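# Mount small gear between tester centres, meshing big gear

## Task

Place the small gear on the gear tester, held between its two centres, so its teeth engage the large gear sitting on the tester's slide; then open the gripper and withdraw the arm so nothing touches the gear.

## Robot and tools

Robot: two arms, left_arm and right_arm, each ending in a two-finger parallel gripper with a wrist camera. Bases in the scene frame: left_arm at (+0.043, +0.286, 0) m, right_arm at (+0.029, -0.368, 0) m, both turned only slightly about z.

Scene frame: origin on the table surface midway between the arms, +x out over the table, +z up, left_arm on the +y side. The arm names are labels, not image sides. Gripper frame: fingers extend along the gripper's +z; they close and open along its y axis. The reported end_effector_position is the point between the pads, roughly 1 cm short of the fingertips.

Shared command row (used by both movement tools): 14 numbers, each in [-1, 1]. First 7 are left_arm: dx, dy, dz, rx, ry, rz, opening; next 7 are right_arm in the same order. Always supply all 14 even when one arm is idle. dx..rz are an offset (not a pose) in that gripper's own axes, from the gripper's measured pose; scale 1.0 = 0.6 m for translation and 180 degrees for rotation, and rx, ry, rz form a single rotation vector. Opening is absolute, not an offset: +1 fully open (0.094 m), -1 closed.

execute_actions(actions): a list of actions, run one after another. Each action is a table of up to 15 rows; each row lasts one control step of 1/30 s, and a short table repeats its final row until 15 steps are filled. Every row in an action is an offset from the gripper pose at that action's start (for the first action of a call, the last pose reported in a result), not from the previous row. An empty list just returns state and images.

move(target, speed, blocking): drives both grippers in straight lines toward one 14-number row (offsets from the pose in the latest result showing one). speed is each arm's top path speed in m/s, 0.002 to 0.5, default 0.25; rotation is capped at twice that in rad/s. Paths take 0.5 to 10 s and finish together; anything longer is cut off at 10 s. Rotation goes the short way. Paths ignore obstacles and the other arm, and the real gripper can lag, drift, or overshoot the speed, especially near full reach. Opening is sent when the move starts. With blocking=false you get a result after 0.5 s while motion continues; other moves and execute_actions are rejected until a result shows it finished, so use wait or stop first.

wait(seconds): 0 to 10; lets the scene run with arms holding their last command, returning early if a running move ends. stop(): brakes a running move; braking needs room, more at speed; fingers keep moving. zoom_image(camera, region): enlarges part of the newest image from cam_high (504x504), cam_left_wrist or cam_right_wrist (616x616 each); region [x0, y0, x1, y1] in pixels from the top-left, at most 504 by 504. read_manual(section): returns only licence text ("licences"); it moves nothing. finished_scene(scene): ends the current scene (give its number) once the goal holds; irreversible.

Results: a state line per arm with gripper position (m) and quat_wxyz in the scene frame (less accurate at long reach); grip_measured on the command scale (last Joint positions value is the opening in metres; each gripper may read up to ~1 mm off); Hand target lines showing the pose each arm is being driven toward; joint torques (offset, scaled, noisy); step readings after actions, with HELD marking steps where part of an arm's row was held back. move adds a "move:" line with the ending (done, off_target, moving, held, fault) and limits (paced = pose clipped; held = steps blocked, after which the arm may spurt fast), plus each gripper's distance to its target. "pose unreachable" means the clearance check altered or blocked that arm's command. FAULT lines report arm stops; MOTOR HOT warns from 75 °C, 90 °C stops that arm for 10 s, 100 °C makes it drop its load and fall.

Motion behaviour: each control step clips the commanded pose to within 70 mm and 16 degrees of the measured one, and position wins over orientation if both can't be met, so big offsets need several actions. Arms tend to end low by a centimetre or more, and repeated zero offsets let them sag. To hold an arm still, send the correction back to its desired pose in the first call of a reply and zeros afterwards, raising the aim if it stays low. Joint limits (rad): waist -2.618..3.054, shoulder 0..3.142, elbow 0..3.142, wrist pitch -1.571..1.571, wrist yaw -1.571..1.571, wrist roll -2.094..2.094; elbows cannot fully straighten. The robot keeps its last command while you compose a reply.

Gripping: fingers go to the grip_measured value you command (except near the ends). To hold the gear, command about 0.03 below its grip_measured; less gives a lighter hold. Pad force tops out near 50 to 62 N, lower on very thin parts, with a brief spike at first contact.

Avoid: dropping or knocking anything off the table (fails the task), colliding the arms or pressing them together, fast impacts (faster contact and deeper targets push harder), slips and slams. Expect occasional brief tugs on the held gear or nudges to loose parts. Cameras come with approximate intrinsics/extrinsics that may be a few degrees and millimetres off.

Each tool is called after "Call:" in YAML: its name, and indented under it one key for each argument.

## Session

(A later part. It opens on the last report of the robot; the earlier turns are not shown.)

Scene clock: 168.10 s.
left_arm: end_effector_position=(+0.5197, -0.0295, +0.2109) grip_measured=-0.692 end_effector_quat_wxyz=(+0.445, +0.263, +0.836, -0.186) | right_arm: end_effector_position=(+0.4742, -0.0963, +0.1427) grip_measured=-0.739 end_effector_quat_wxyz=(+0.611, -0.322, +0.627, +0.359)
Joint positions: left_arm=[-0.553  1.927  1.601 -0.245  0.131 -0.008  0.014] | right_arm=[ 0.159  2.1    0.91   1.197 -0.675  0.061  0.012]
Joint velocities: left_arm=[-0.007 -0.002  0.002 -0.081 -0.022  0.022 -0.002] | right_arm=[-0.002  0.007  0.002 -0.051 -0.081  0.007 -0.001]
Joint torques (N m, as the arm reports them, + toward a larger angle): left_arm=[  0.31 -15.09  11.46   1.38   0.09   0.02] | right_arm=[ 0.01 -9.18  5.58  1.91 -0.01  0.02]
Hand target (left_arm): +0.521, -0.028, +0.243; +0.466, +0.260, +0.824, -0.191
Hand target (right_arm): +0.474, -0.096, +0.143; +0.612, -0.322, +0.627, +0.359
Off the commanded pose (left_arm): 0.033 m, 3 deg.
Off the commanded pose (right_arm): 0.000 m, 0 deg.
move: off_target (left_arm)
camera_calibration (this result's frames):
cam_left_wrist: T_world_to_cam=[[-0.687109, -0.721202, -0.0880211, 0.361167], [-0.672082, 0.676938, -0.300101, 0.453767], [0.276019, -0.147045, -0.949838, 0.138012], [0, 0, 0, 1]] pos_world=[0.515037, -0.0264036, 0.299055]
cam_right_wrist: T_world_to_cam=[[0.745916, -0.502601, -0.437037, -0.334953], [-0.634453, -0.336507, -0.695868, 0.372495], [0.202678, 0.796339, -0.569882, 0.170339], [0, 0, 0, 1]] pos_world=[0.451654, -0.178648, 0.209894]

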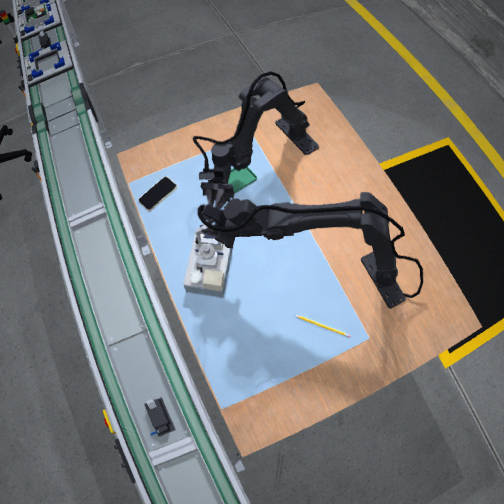

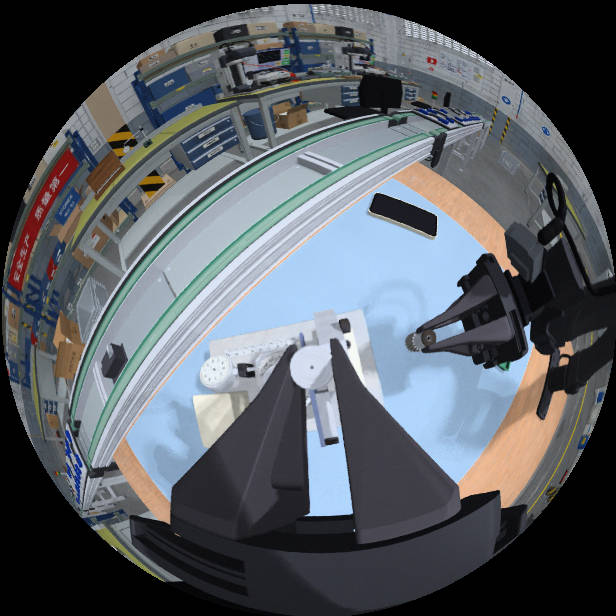

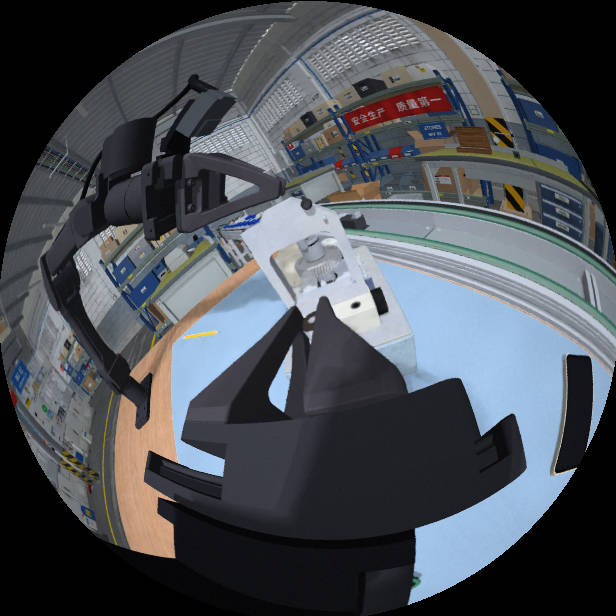

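Call:
move:
  target: [0.014,0,0.009,0,0,0,-0.75,0,0,0,0,0,0,-0.8]
  speed: 0.03

Scene clock: 173.43 s.
left_arm: end_effector_position=(+0.5203, -0.0301, +0.2078) grip_measured=-0.692 end_effector_quat_wxyz=(+0.446, +0.263, +0.835, -0.187) | right_arm: end_effector_position=(+0.4742, -0.0963, +0.1427) grip_measured=-0.739 end_effector_quat_wxyz=(+0.611, -0.322, +0.627, +0.359)
Joint positions: left_arm=[-0.553  1.93   1.589 -0.226  0.132 -0.007  0.014] | right_arm=[ 0.159  2.1    0.91   1.197 -0.675  0.061  0.012]
Joint velocities: left_arm=[-0.002 -0.012 -0.002 -0.066 -0.051 -0.007 -0.   ] | right_arm=[-0.002  0.002  0.002 -0.022  0.022 -0.007 -0.   ]
Joint torques (N m, as the arm reports them, + toward a larger angle): left_arm=[ -0.2  -11.95   5.86   1.82   0.05  -0.03] | right_arm=[ 0.03 -9.23  5.6   1.88 -0.02  0.02]
Hand target (left_arm): +0.519, -0.030, +0.201; +0.444, +0.263, +0.836, -0.186
Hand target (right_arm): +0.474, -0.096, +0.143; +0.611, -0.322, +0.627, +0.359
Off the commanded pose (left_arm): 0.007 m, 0 deg.
Off the commanded pose (right_arm): 0.000 m, 0 deg.
move: done
camera_calibration (this result's frames):
cam_left_wrist: T_world_to_cam=[[-0.687432, -0.720805, -0.0887556, 0.36126], [-0.670526, 0.676877, -0.303698, 0.453525], [0.278984, -0.149259, -0.948625, 0.132882], [0, 0, 0, 1]] pos_world=[0.51537, -0.0267486, 0.295853]
cam_right_wrist: T_world_to_cam=[[0.745916, -0.502601, -0.437037, -0.334953], [-0.634453, -0.336507, -0.695868, 0.372495], [0.202678, 0.796339, -0.569882, 0.170339], [0, 0, 0, 1]] pos_world=[0.451654, -0.178648, 0.209894]

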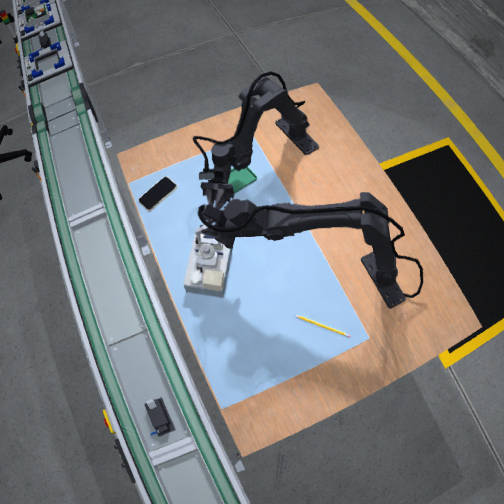

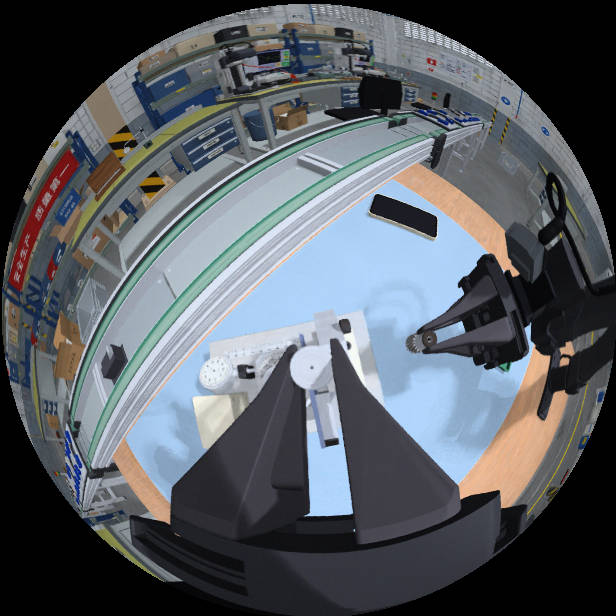

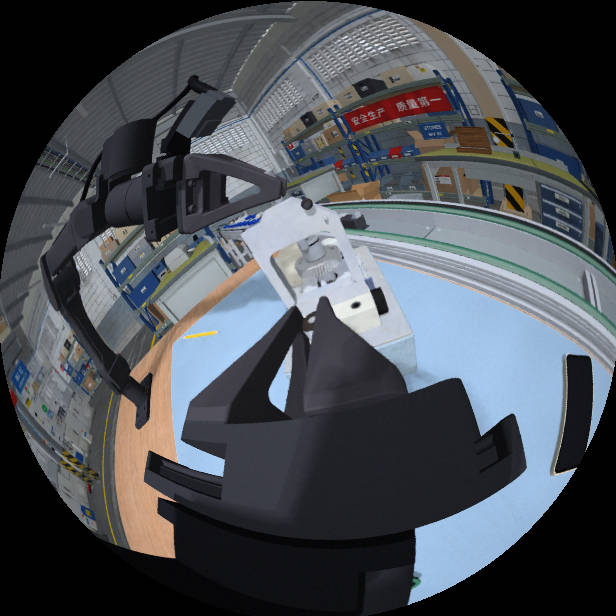

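Seems like a spring; pull harder.

Call:
move:
  target: [-0.093,0,-0.058,0,0,0,-0.75,0,0,0,0,0,0,-0.8]
  speed: 0.04

Call:
zoom_image:
  camera: "cam_right_wrist"
  region: [230, 160, 410, 340]

Scene clock: 180.87 s.
left_arm: end_effector_position=(+0.5189, -0.0292, +0.2239) grip_measured=-0.692 end_effector_quat_wxyz=(+0.407, +0.270, +0.855, -0.175) | right_arm: end_effector_position=(+0.4742, -0.0963, +0.1427) grip_measured=-0.739 end_effector_quat_wxyz=(+0.611, -0.322, +0.627, +0.359)
Joint positions: left_arm=[-0.553  1.974  1.789 -0.476  0.131  0.002  0.014] | right_arm=[ 0.159  2.1    0.91   1.197 -0.675  0.061  0.012]
Joint velocities: left_arm=[-0.012  0.007  0.017 -0.066  0.007 -0.066 -0.   ] | right_arm=[-0.012  0.017 -0.007 -0.066 -0.022  0.066 -0.   ]
Joint torques (N m, as the arm reports them, + toward a larger angle): left_arm=[  0.66 -16.47  12.28   1.48   0.15  -0.04] | right_arm=[-0.03 -9.2   5.6   1.86 -0.01  0.02]
Hand target (left_arm): +0.521, -0.026, +0.273; +0.446, +0.263, +0.835, -0.187
Hand target (right_arm): +0.474, -0.096, +0.143; +0.611, -0.322, +0.627, +0.359
Off the commanded pose (left_arm): 0.050 m, 5 deg.
Off the commanded pose (right_arm): 0.000 m, 0 deg.
move: off_target (left_arm)
camera_calibration (this result's frames):
cam_left_wrist: T_world_to_cam=[[-0.697155, -0.712901, -0.0758175, 0.364787], [-0.68668, 0.694394, -0.215145, 0.445965], [0.206024, -0.097927, -0.973635, 0.193641], [0, 0, 0, 1]] pos_world=[0.520653, -0.0306557, 0.31214]
cam_right_wrist: T_world_to_cam=[[0.745916, -0.502601, -0.437037, -0.334953], [-0.634453, -0.336507, -0.695868, 0.372495], [0.202678, 0.796339, -0.569882, 0.170339], [0, 0, 0, 1]] pos_world=[0.451654, -0.178648, 0.209894]

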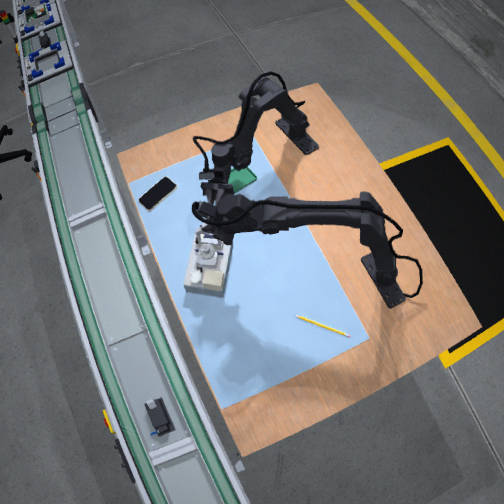

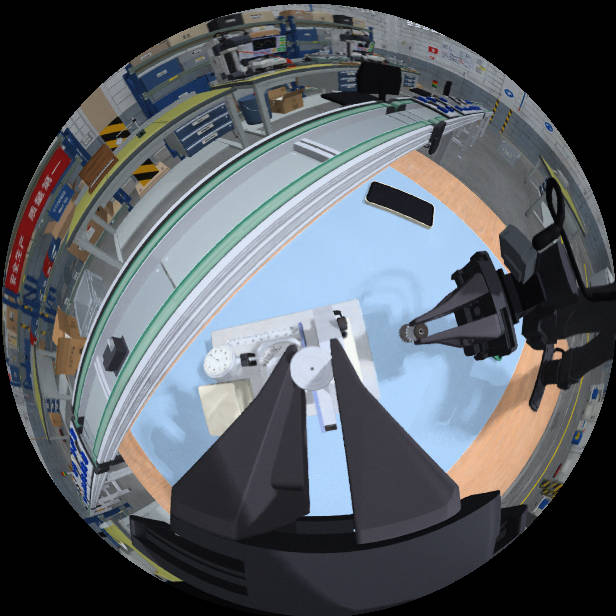

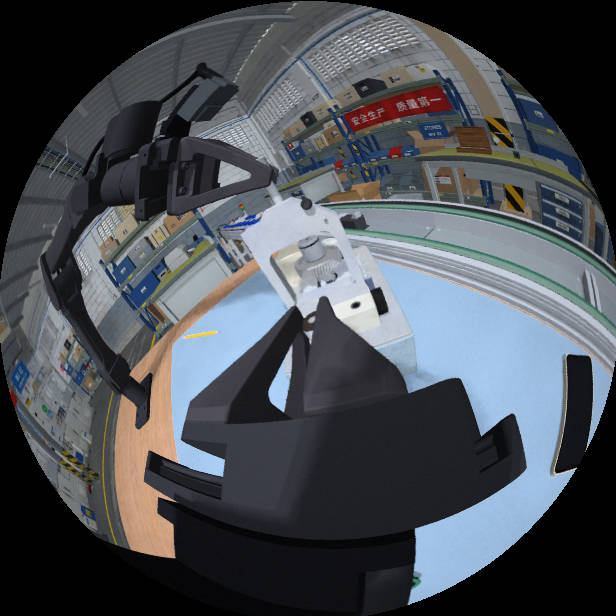

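Region (230, 160, 410, 340) of cam_right_wrist's 616x616 image, scaled by 2.800, with more detail than that image has.

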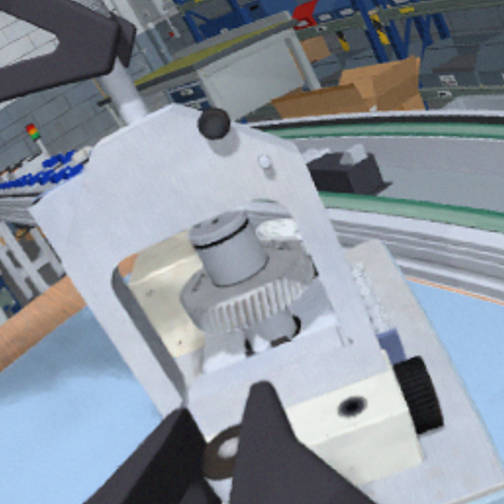

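Call:
execute_actions:
  actions:
    - [[-0.06,0,-0.045,0,0,0,-0.75,-0.045,0,0.03,0,-0.005,-0.017,-0.8]]
    - [[-0.06,0,-0.045,0,0,0,-0.75,-0.02,0,0.04,0,0,0,-0.8]]
    - [[-0.06,0,-0.045,0,0,0,-0.75,-0.015,0,0.03,0,0,0,-0.8]]

Call:
zoom_image:
  camera: "cam_right_wrist"
  region: [200, 160, 440, 400]

Scene clock: 194.20 s.
left_arm: end_effector_position=(+0.5174, -0.0279, +0.2243) grip_measured=-0.692 end_effector_quat_wxyz=(+0.272, +0.290, +0.907, -0.135) | right_arm: end_effector_position=(+0.4898, -0.0622, +0.1482) grip_measured=-0.739 end_effector_quat_wxyz=(+0.586, -0.330, +0.649, +0.355)
Joint positions: left_arm=[-0.553  2.361  2.631 -1.234  0.13   0.033  0.014] | right_arm=[ 0.225  2.102  1.055  0.972 -0.617  0.031  0.012]
Joint velocities: left_arm=[-0.022  0.115  0.256 -0.198 -0.066  0.007 -0.001] | right_arm=[-0.012 -0.012  0.002 -0.066  0.051  0.007  0.   ]
Joint torques (N m, as the arm reports them, + toward a larger angle): left_arm=[  0.42 -17.51  11.08   1.75   0.13  -0.1 ] | right_arm=[ 0.53 -9.23  8.8   1.91  0.08  0.04]
Hand target (left_arm): +0.524, -0.029, +0.268; +0.328, +0.283, +0.889, -0.151
Hand target (right_arm): +0.496, -0.057, +0.158; +0.596, -0.331, +0.641, +0.354
Off the commanded pose (left_arm): 0.044 m, 7 deg.
Off the commanded pose (right_arm): 0.013 m, 1 deg.
Step readings (end_effector_position; steps 1 to 15: 1st action; 16 to 30: 2nd action; 31 to 45: 3rd action):
0: left_arm (+0.5189, -0.0292, +0.2240) | right_arm (+0.4742, -0.0963, +0.1427)
1: left_arm (+0.5192, -0.0293, +0.2239) | right_arm (+0.4748, -0.0957, +0.1423)
2: left_arm (+0.5194, -0.0293, +0.2239) | right_arm (+0.4762, -0.0945, +0.1421)
4: left_arm (+0.5189, -0.0291, +0.2239) | right_arm (+0.4779, -0.0909, +0.1447)
8: left_arm (+0.5186, -0.0288, +0.2238) | right_arm (+0.4788, -0.0873, +0.1489)
15: left_arm (+0.5184, -0.0287, +0.2238) | right_arm (+0.4793, -0.0873, +0.1458)
16: left_arm (+0.5190, -0.0289, +0.2240) | right_arm (+0.4803, -0.0862, +0.1455)
17: left_arm (+0.5191, -0.0290, +0.2241) | right_arm (+0.4826, -0.0838, +0.1459)
19: left_arm (+0.5185, -0.0287, +0.2240) | right_arm (+0.4852, -0.0778, +0.1491)
23: left_arm (+0.5180, -0.0284, +0.2236) | right_arm (+0.4853, -0.0713, +0.1524)
30: left_arm (+0.5179, -0.0282, +0.2236) | right_arm (+0.4859, -0.0717, +0.1491)
31: left_arm (+0.5185, -0.0285, +0.2243) | right_arm (+0.4866, -0.0710, +0.1488)
32: left_arm (+0.5187, -0.0286, +0.2245) | right_arm (+0.4882, -0.0695, +0.1489)
34: left_arm (+0.5182, -0.0283, +0.2244) | right_arm (+0.4899, -0.0658, +0.1500)
38: left_arm (+0.5178, -0.0281, +0.2243) | right_arm (+0.4896, -0.0621, +0.1503)
45: end_effector_position above
camera_calibration (this result's frames):
cam_left_wrist: T_world_to_cam=[[-0.724532, -0.688811, -0.0243344, 0.368], [-0.688248, 0.721142, 0.0791759, 0.379683], [-0.0369887, 0.0741136, -0.996564, 0.33017], [0, 0, 0, 1]] pos_world=[0.540156, -0.0447936, 0.307929]
cam_right_wrist: T_world_to_cam=[[0.728173, -0.5171, -0.449857, -0.317415], [-0.664842, -0.373382, -0.64697, 0.403039], [0.166579, 0.770191, -0.615677, 0.165992], [0, 0, 0, 1]] pos_world=[0.47144, -0.141493, 0.22016]

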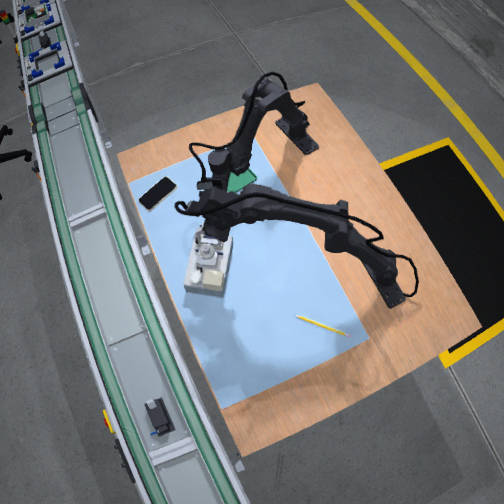

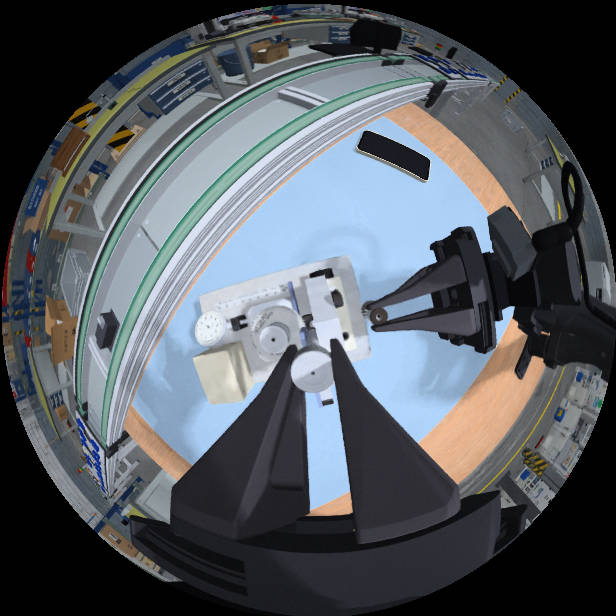

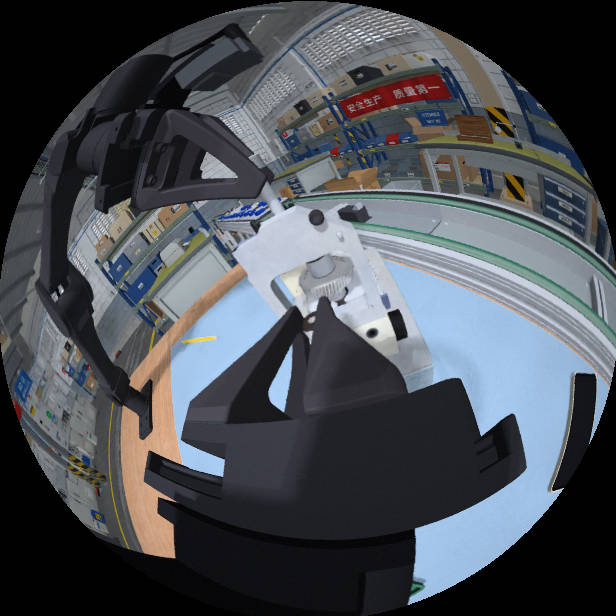

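Region (200, 160, 440, 400) of cam_right_wrist's 616x616 image, scaled by 2.100, with more detail than that image has.

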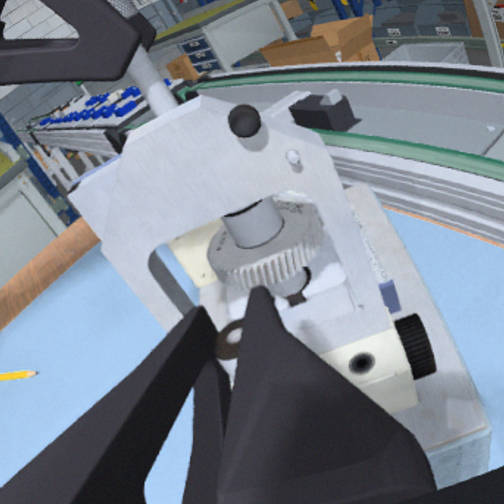

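Call:
execute_actions:
  actions:
    - [[-0.037,0,-0.053,0,-0.06,0,-0.75,-0.035,-0.02,0.03,0,-0.02,-0.028,-0.8]]

Scene clock: 200.77 s.
left_arm: end_effector_position=(+0.5177, -0.0279, +0.2207) grip_measured=-0.692 end_effector_quat_wxyz=(+0.314, +0.288, +0.893, -0.145) | right_arm: end_effector_position=(+0.5038, -0.0564, +0.1516) grip_measured=-0.739 end_effector_quat_wxyz=(+0.601, -0.342, +0.635, +0.345)
Joint positions: left_arm=[-0.553  2.171  2.227 -0.931  0.129  0.031  0.014] | right_arm=[ 0.225  2.149  1.126  0.974 -0.617 -0.001  0.012]
Joint velocities: left_arm=[-0.002 -0.037 -0.076  0.11   0.007  0.066 -0.   ] | right_arm=[ 0.007  0.002 -0.007 -0.051 -0.007 -0.022  0.   ]
Joint torques (N m, as the arm reports them, + toward a larger angle): left_arm=[  0.76 -19.62   7.6    1.52   0.23  -0.15] | right_arm=[-0.08 -9.86  9.07  2.1   0.   -0.07]
Hand target (left_arm): +0.518, -0.024, +0.262; +0.355, +0.277, +0.878, -0.163
Hand target (right_arm): +0.511, -0.054, +0.168; +0.622, -0.347, +0.616, +0.338
Off the commanded pose (left_arm): 0.042 m, 6 deg.
Off the commanded pose (right_arm): 0.018 m, 3 deg.
Step readings (end_effector_position):
0: left_arm (+0.5174, -0.0277, +0.2242) | right_arm (+0.4899, -0.0623, +0.1477)
1: left_arm (+0.5168, -0.0274, +0.2232) | right_arm (+0.4914, -0.0615, +0.1480)
2: left_arm (+0.5166, -0.0273, +0.2220) | right_arm (+0.4952, -0.0599, +0.1496)
4: left_arm (+0.5166, -0.0273, +0.2208) | right_arm (+0.5011, -0.0575, +0.1514)
8: left_arm (+0.5171, -0.0276, +0.2205) | right_arm (+0.5038, -0.0564, +0.1516)
15: end_effector_position above
camera_calibration (this result's frames):
cam_left_wrist: T_world_to_cam=[[-0.720601, -0.691761, -0.0469245, 0.370901], [-0.692228, 0.721634, -0.0080541, 0.401475], [0.0394338, 0.0266787, -0.998866, 0.286252], [0, 0, 0, 1]] pos_world=[0.533896, -0.0407806, 0.306565]
cam_right_wrist: T_world_to_cam=[[0.751088, -0.518813, -0.40829, -0.341013], [-0.630148, -0.378896, -0.677755, 0.403629], [0.196928, 0.766336, -0.611513, 0.145087], [0, 0, 0, 1]] pos_world=[0.481905, -0.135174, 0.223052]

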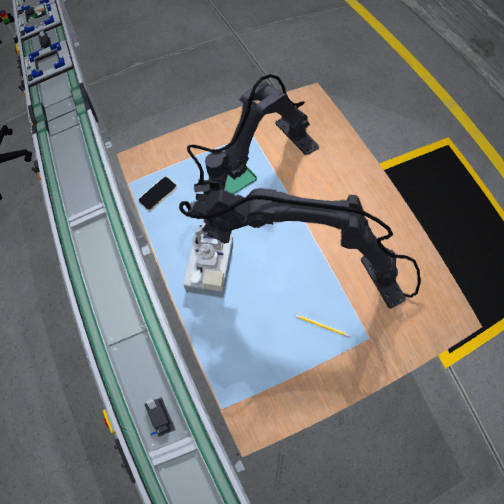

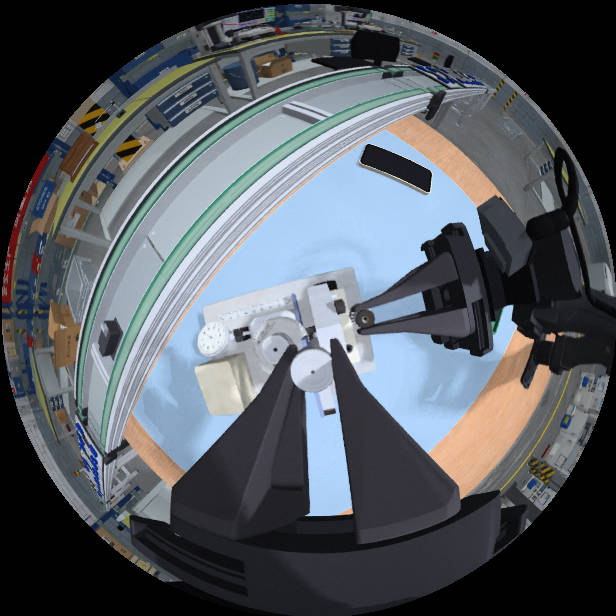

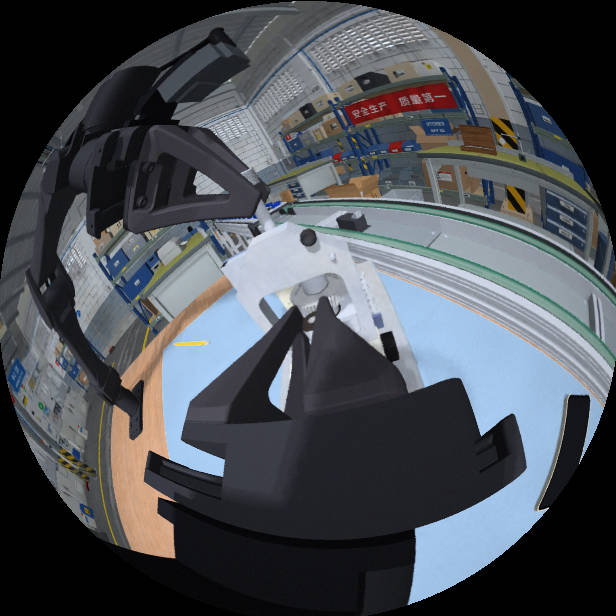

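Call:
execute_actions:
  actions:
    - [[-0.055,0,-0.065,0,-0.02,0,-0.75,-0.038,-0.004,0.04,0,-0.015,-0.02,-0.8]]

Call:
zoom_image:
  camera: "cam_left_wrist"
  region: [200, 220, 440, 420]

Scene clock: 212.20 s.
left_arm: end_effector_position=(+0.5174, -0.0277, +0.2256) grip_measured=-0.692 end_effector_quat_wxyz=(+0.300, +0.289, +0.898, -0.141) | right_arm: end_effector_position=(+0.5135, -0.0451, +0.1614) grip_measured=-0.739 end_effector_quat_wxyz=(+0.614, -0.349, +0.622, +0.338)
Joint positions: left_arm=[-0.553  2.228  2.364 -1.041  0.129  0.033  0.014] | right_arm=[ 0.24   2.175  1.195  0.958 -0.603 -0.021  0.012]
Joint velocities: left_arm=[-0.012 -0.002  0.007 -0.007 -0.066  0.066  0.   ] | right_arm=[-0.002 -0.022 -0.012 -0.007 -0.022 -0.022  0.   ]
Joint torques (N m, as the arm reports them, + toward a larger angle): left_arm=[  0.7  -17.83  11.66   1.23   0.19  -0.02] | right_arm=[ 0.79 -9.97  9.67  1.85  0.11 -0.09]
Hand target (left_arm): +0.518, -0.024, +0.271; +0.342, +0.283, +0.883, -0.155
Hand target (right_arm): +0.519, -0.038, +0.174; +0.627, -0.353, +0.610, +0.333
Off the commanded pose (left_arm): 0.046 m, 5 deg.
Off the commanded pose (right_arm): 0.016 m, 2 deg.
Step readings (end_effector_position):
0: left_arm (+0.5178, -0.0280, +0.2208) | right_arm (+0.5038, -0.0564, +0.1516)
1: left_arm (+0.5177, -0.0280, +0.2216) | right_arm (+0.5051, -0.0552, +0.1523)
2: left_arm (+0.5178, -0.0280, +0.2225) | right_arm (+0.5083, -0.0531, +0.1540)
4: left_arm (+0.5176, -0.0279, +0.2245) | right_arm (+0.5125, -0.0481, +0.1587)
8: left_arm (+0.5175, -0.0277, +0.2256) | right_arm (+0.5135, -0.0451, +0.1615)
15: end_effector_position above
camera_calibration (this result's frames):
cam_left_wrist: T_world_to_cam=[[-0.722389, -0.690329, -0.0400079, 0.370515], [-0.69136, 0.722154, 0.0226665, 0.393824], [0.0132445, 0.0440339, -0.998942, 0.305138], [0, 0, 0, 1]] pos_world=[0.535889, -0.0420608, 0.310712]
cam_right_wrist: T_world_to_cam=[[0.768233, -0.517919, -0.376269, -0.352356], [-0.600675, -0.379926, -0.703452, 0.409627], [0.221377, 0.76643, -0.602973, 0.126693], [0, 0, 0, 1]] pos_world=[0.488697, -0.123965, 0.231965]

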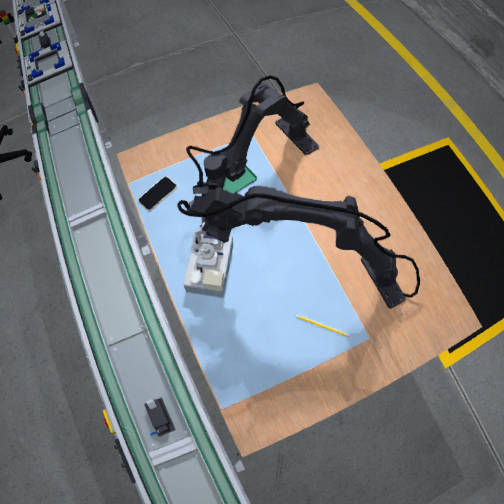

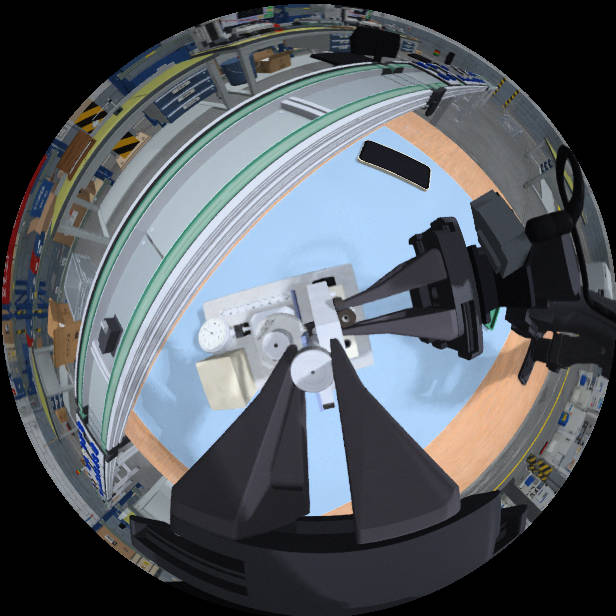

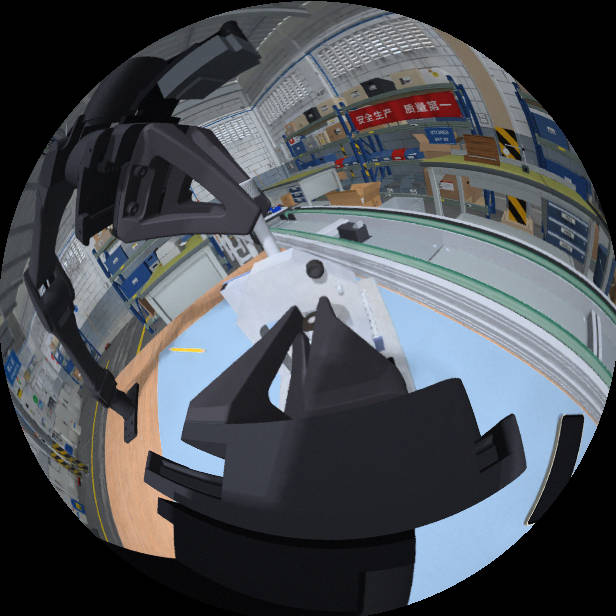

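Region (200, 220, 440, 420) of cam_left_wrist's 616x616 image, scaled by 2.100, with more detail than that image has.

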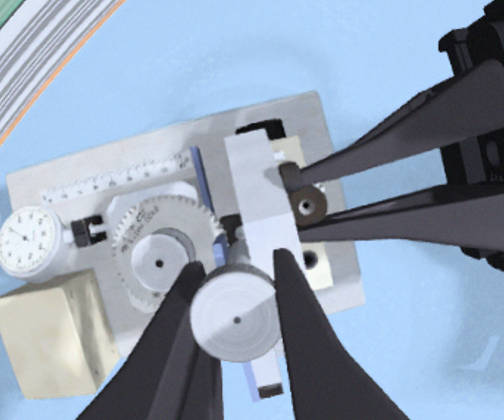

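Call:
execute_actions:
  actions:
    - [[-0.045,0,-0.06,0,-0.027,0,-0.75,0.03,0.02,-0.005,0,0,0,-0.8]]

Call:
zoom_image:
  camera: "cam_left_wrist"
  region: [200, 220, 440, 420]

Call:
zoom_image:
  camera: "cam_right_wrist"
  region: [200, 160, 440, 400]

Scene clock: 221.77 s.
left_arm: end_effector_position=(+0.5173, -0.0276, +0.2255) grip_measured=-0.692 end_effector_quat_wxyz=(+0.299, +0.289, +0.898, -0.141) | right_arm: end_effector_position=(+0.5055, -0.0435, +0.1432) grip_measured=-0.739 end_effector_quat_wxyz=(+0.610, -0.350, +0.625, +0.338)
Joint positions: left_arm=[-0.553  2.229  2.364 -1.042  0.129  0.033  0.014] | right_arm=[ 0.25   2.2    1.153  1.015 -0.594 -0.022  0.012]
Joint velocities: left_arm=[ 0.002 -0.017 -0.002  0.081 -0.037 -0.022 -0.   ] | right_arm=[ 0.007 -0.012 -0.002  0.095 -0.037 -0.022 -0.   ]
Joint torques (N m, as the arm reports them, + toward a larger angle): left_arm=[  0.66 -17.71  12.02   1.08   0.19  -0.07] | right_arm=[  0.65 -10.7    5.14   2.15   0.08   0.01]
Hand target (left_arm): +0.517, -0.023, +0.269; +0.338, +0.283, +0.884, -0.154
Hand target (right_arm): +0.502, -0.041, +0.143; +0.614, -0.350, +0.622, +0.337
Off the commanded pose (left_arm): 0.045 m, 5 deg.
Off the commanded pose (right_arm): 0.004 m, 1 deg.
Step readings (end_effector_position):
0: left_arm (+0.5174, -0.0277, +0.2256) | right_arm (+0.5135, -0.0451, +0.1614)
1: left_arm (+0.5173, -0.0276, +0.2255) | right_arm (+0.5131, -0.0457, +0.1609)
2: left_arm (+0.5173, -0.0276, +0.2255) | right_arm (+0.5116, -0.0459, +0.1598)
4: left_arm (+0.5173, -0.0276, +0.2255) | right_arm (+0.5085, -0.0454, +0.1541)
8: left_arm (+0.5173, -0.0276, +0.2255) | right_arm (+0.5054, -0.0434, +0.1427)
15: end_effector_position above
camera_calibration (this result's frames):
cam_left_wrist: T_world_to_cam=[[-0.722614, -0.690091, -0.0400478, 0.370617], [-0.691134, 0.722347, 0.0234163, 0.393445], [0.012769, 0.0445994, -0.998923, 0.305306], [0, 0, 0, 1]] pos_world=[0.535838, -0.0420608, 0.310607]
cam_right_wrist: T_world_to_cam=[[0.765752, -0.518546, -0.380439, -0.350405], [-0.606155, -0.384212, -0.696388, 0.394215], [0.21494, 0.763866, -0.608531, 0.120129], [0, 0, 0, 1]] pos_world=[0.481458, -0.122001, 0.214321]

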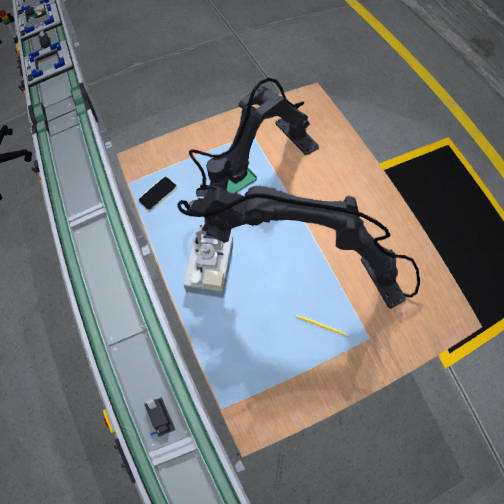

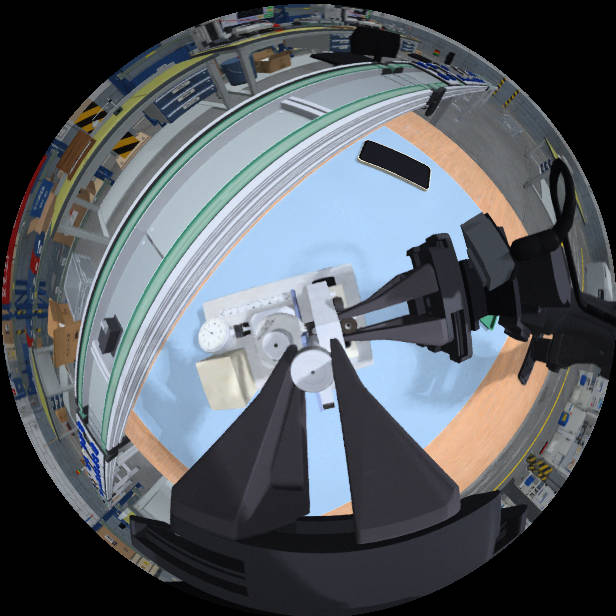

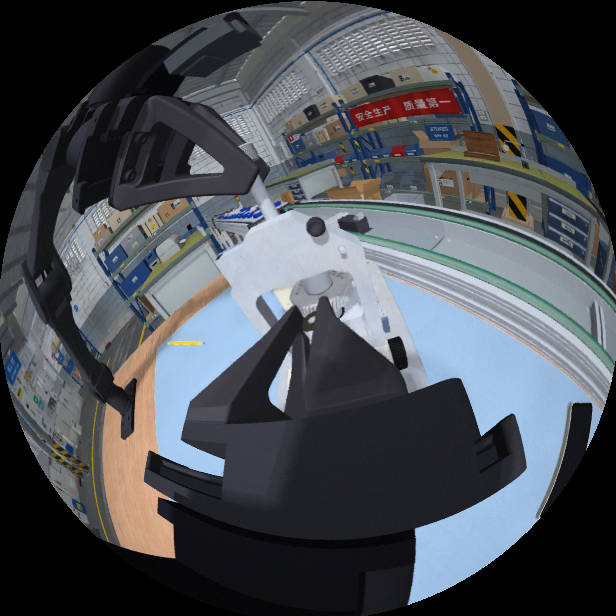

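Region (200, 220, 440, 420) of cam_left_wrist's 616x616 image, scaled by 2.100, with more detail than that image has.

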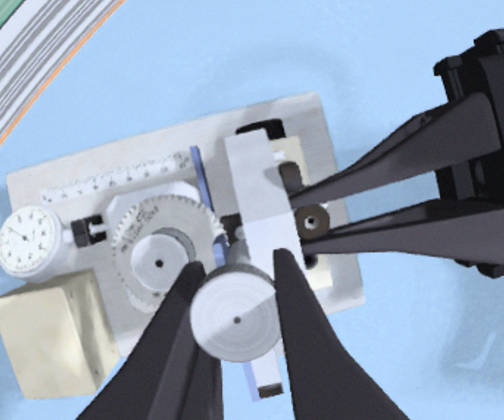

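Region (200, 160, 440, 400) of cam_right_wrist's 616x616 image, scaled by 2.100, with more detail than that image has.

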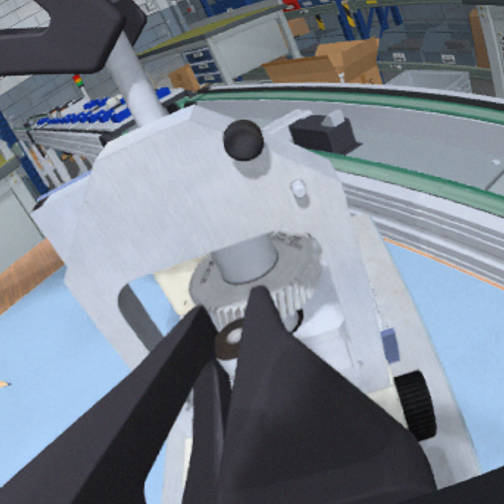

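Aligned. Advance.

Call:
execute_actions:
  actions:
    - [[-0.045,0,-0.06,0,-0.027,0,-0.75,-0.022,0,0.035,0,-0.006,-0.008,-0.8]]
    - [[-0.045,0,-0.06,0,-0.027,0,-0.75,-0.02,0,0.035,0,-0.006,-0.008,-0.8]]

Call:
zoom_image:
  camera: "cam_left_wrist"
  region: [200, 220, 440, 420]

Call:
zoom_image:
  camera: "cam_right_wrist"
  region: [200, 160, 440, 400]

Scene clock: 230.87 s.
left_arm: end_effector_position=(+0.5173, -0.0276, +0.2255) grip_measured=-0.692 end_effector_quat_wxyz=(+0.299, +0.289, +0.898, -0.141) | right_arm: end_effector_position=(+0.5186, -0.0310, +0.1451) grip_measured=-0.739 end_effector_quat_wxyz=(+0.606, -0.349, +0.630, +0.337)
Joint positions: left_arm=[-0.553  2.229  2.364 -1.042  0.129  0.033  0.014] | right_arm=[ 0.265  2.233  1.243  0.946 -0.577 -0.023  0.012]
Joint velocities: left_arm=[0.007 0.002 0.017 0.037 0.007 0.007 0.001] | right_arm=[-0.022 -0.022 -0.007  0.022 -0.007 -0.081  0.   ]
Joint torques (N m, as the arm reports them, + toward a larger angle): left_arm=[  0.6  -17.7   12.11   1.08   0.18  -0.04] | right_arm=[  1.42 -10.2    9.73   1.89   0.22  -0.12]
Hand target (left_arm): +0.517, -0.023, +0.269; +0.338, +0.283, +0.884, -0.154
Hand target (right_arm): +0.523, -0.020, +0.157; +0.620, -0.354, +0.617, +0.332
Off the commanded pose (left_arm): 0.045 m, 5 deg.
Off the commanded pose (right_arm): 0.017 m, 2 deg.
Step readings (end_effector_position; steps 1 to 15: 1st action; 16 to 30: 2nd action):
0: left_arm (+0.5173, -0.0276, +0.2255) | right_arm (+0.5056, -0.0435, +0.1442)
1: left_arm (+0.5173, -0.0276, +0.2255) | right_arm (+0.5065, -0.0426, +0.1441)
2: left_arm (+0.5173, -0.0276, +0.2255) | right_arm (+0.5088, -0.0408, +0.1445)
4: left_arm (+0.5173, -0.0276, +0.2255) | right_arm (+0.5114, -0.0376, +0.1453)
8: left_arm (+0.5173, -0.0276, +0.2255) | right_arm (+0.5124, -0.0371, +0.1452)
15: left_arm (+0.5173, -0.0276, +0.2255) | right_arm (+0.5125, -0.0370, +0.1453)
16: left_arm (+0.5173, -0.0276, +0.2255) | right_arm (+0.5132, -0.0362, +0.1456)
17: left_arm (+0.5173, -0.0276, +0.2255) | right_arm (+0.5149, -0.0345, +0.1456)
19: left_arm (+0.5173, -0.0276, +0.2255) | right_arm (+0.5174, -0.0319, +0.1456)
23: left_arm (+0.5173, -0.0276, +0.2255) | right_arm (+0.5184, -0.0311, +0.1451)
30: end_effector_position above
camera_calibration (this result's frames):
cam_left_wrist: T_world_to_cam=[[-0.722614, -0.690091, -0.0400478, 0.370617], [-0.691134, 0.722347, 0.0234163, 0.393445], [0.012769, 0.0445994, -0.998923, 0.305306], [0, 0, 0, 1]] pos_world=[0.535838, -0.0420608, 0.310607]
cam_right_wrist: T_world_to_cam=[[0.760874, -0.522417, -0.384904, -0.350131], [-0.613944, -0.38751, -0.687684, 0.410943], [0.210104, 0.75955, -0.615581, 0.112346], [0, 0, 0, 1]] pos_world=[0.495097, -0.109002, 0.21699]

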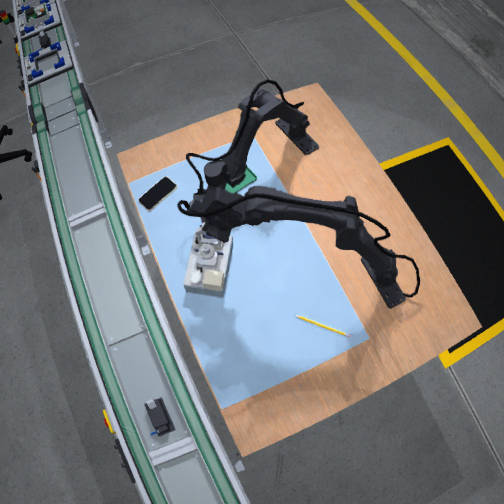

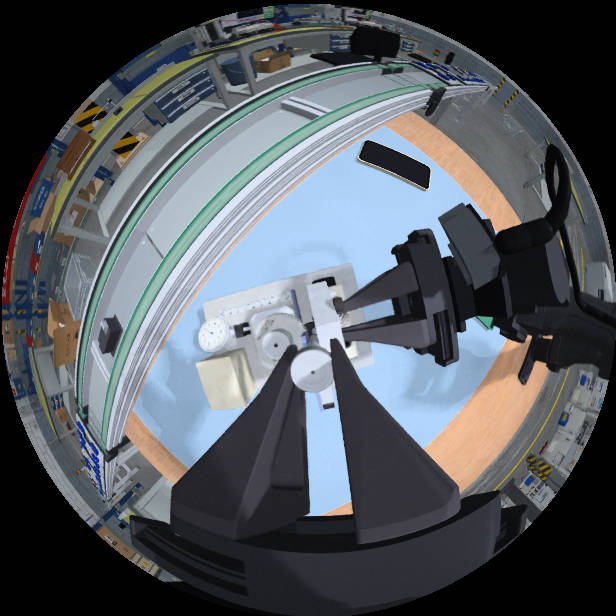

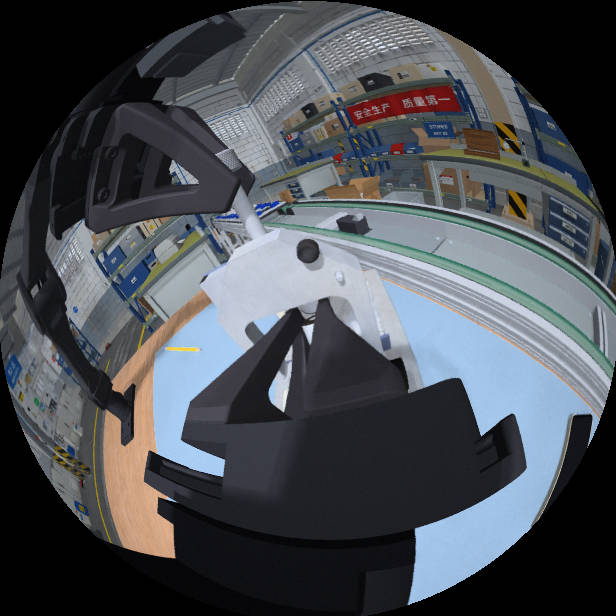

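Region (200, 220, 440, 420) of cam_left_wrist's 616x616 image, scaled by 2.100, with more detail than that image has.

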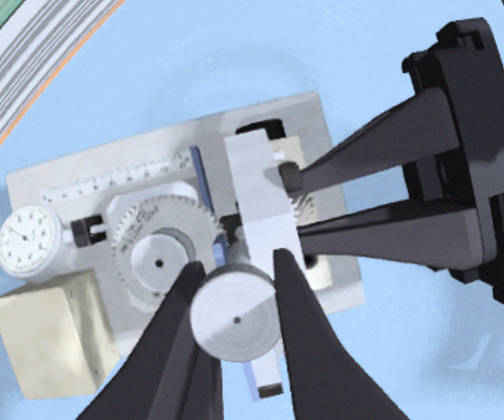

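Region (200, 160, 440, 400) of cam_right_wrist's 616x616 image, scaled by 2.100, with more detail than that image has.

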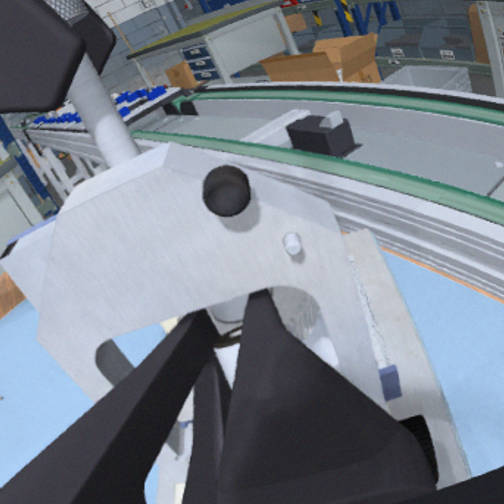

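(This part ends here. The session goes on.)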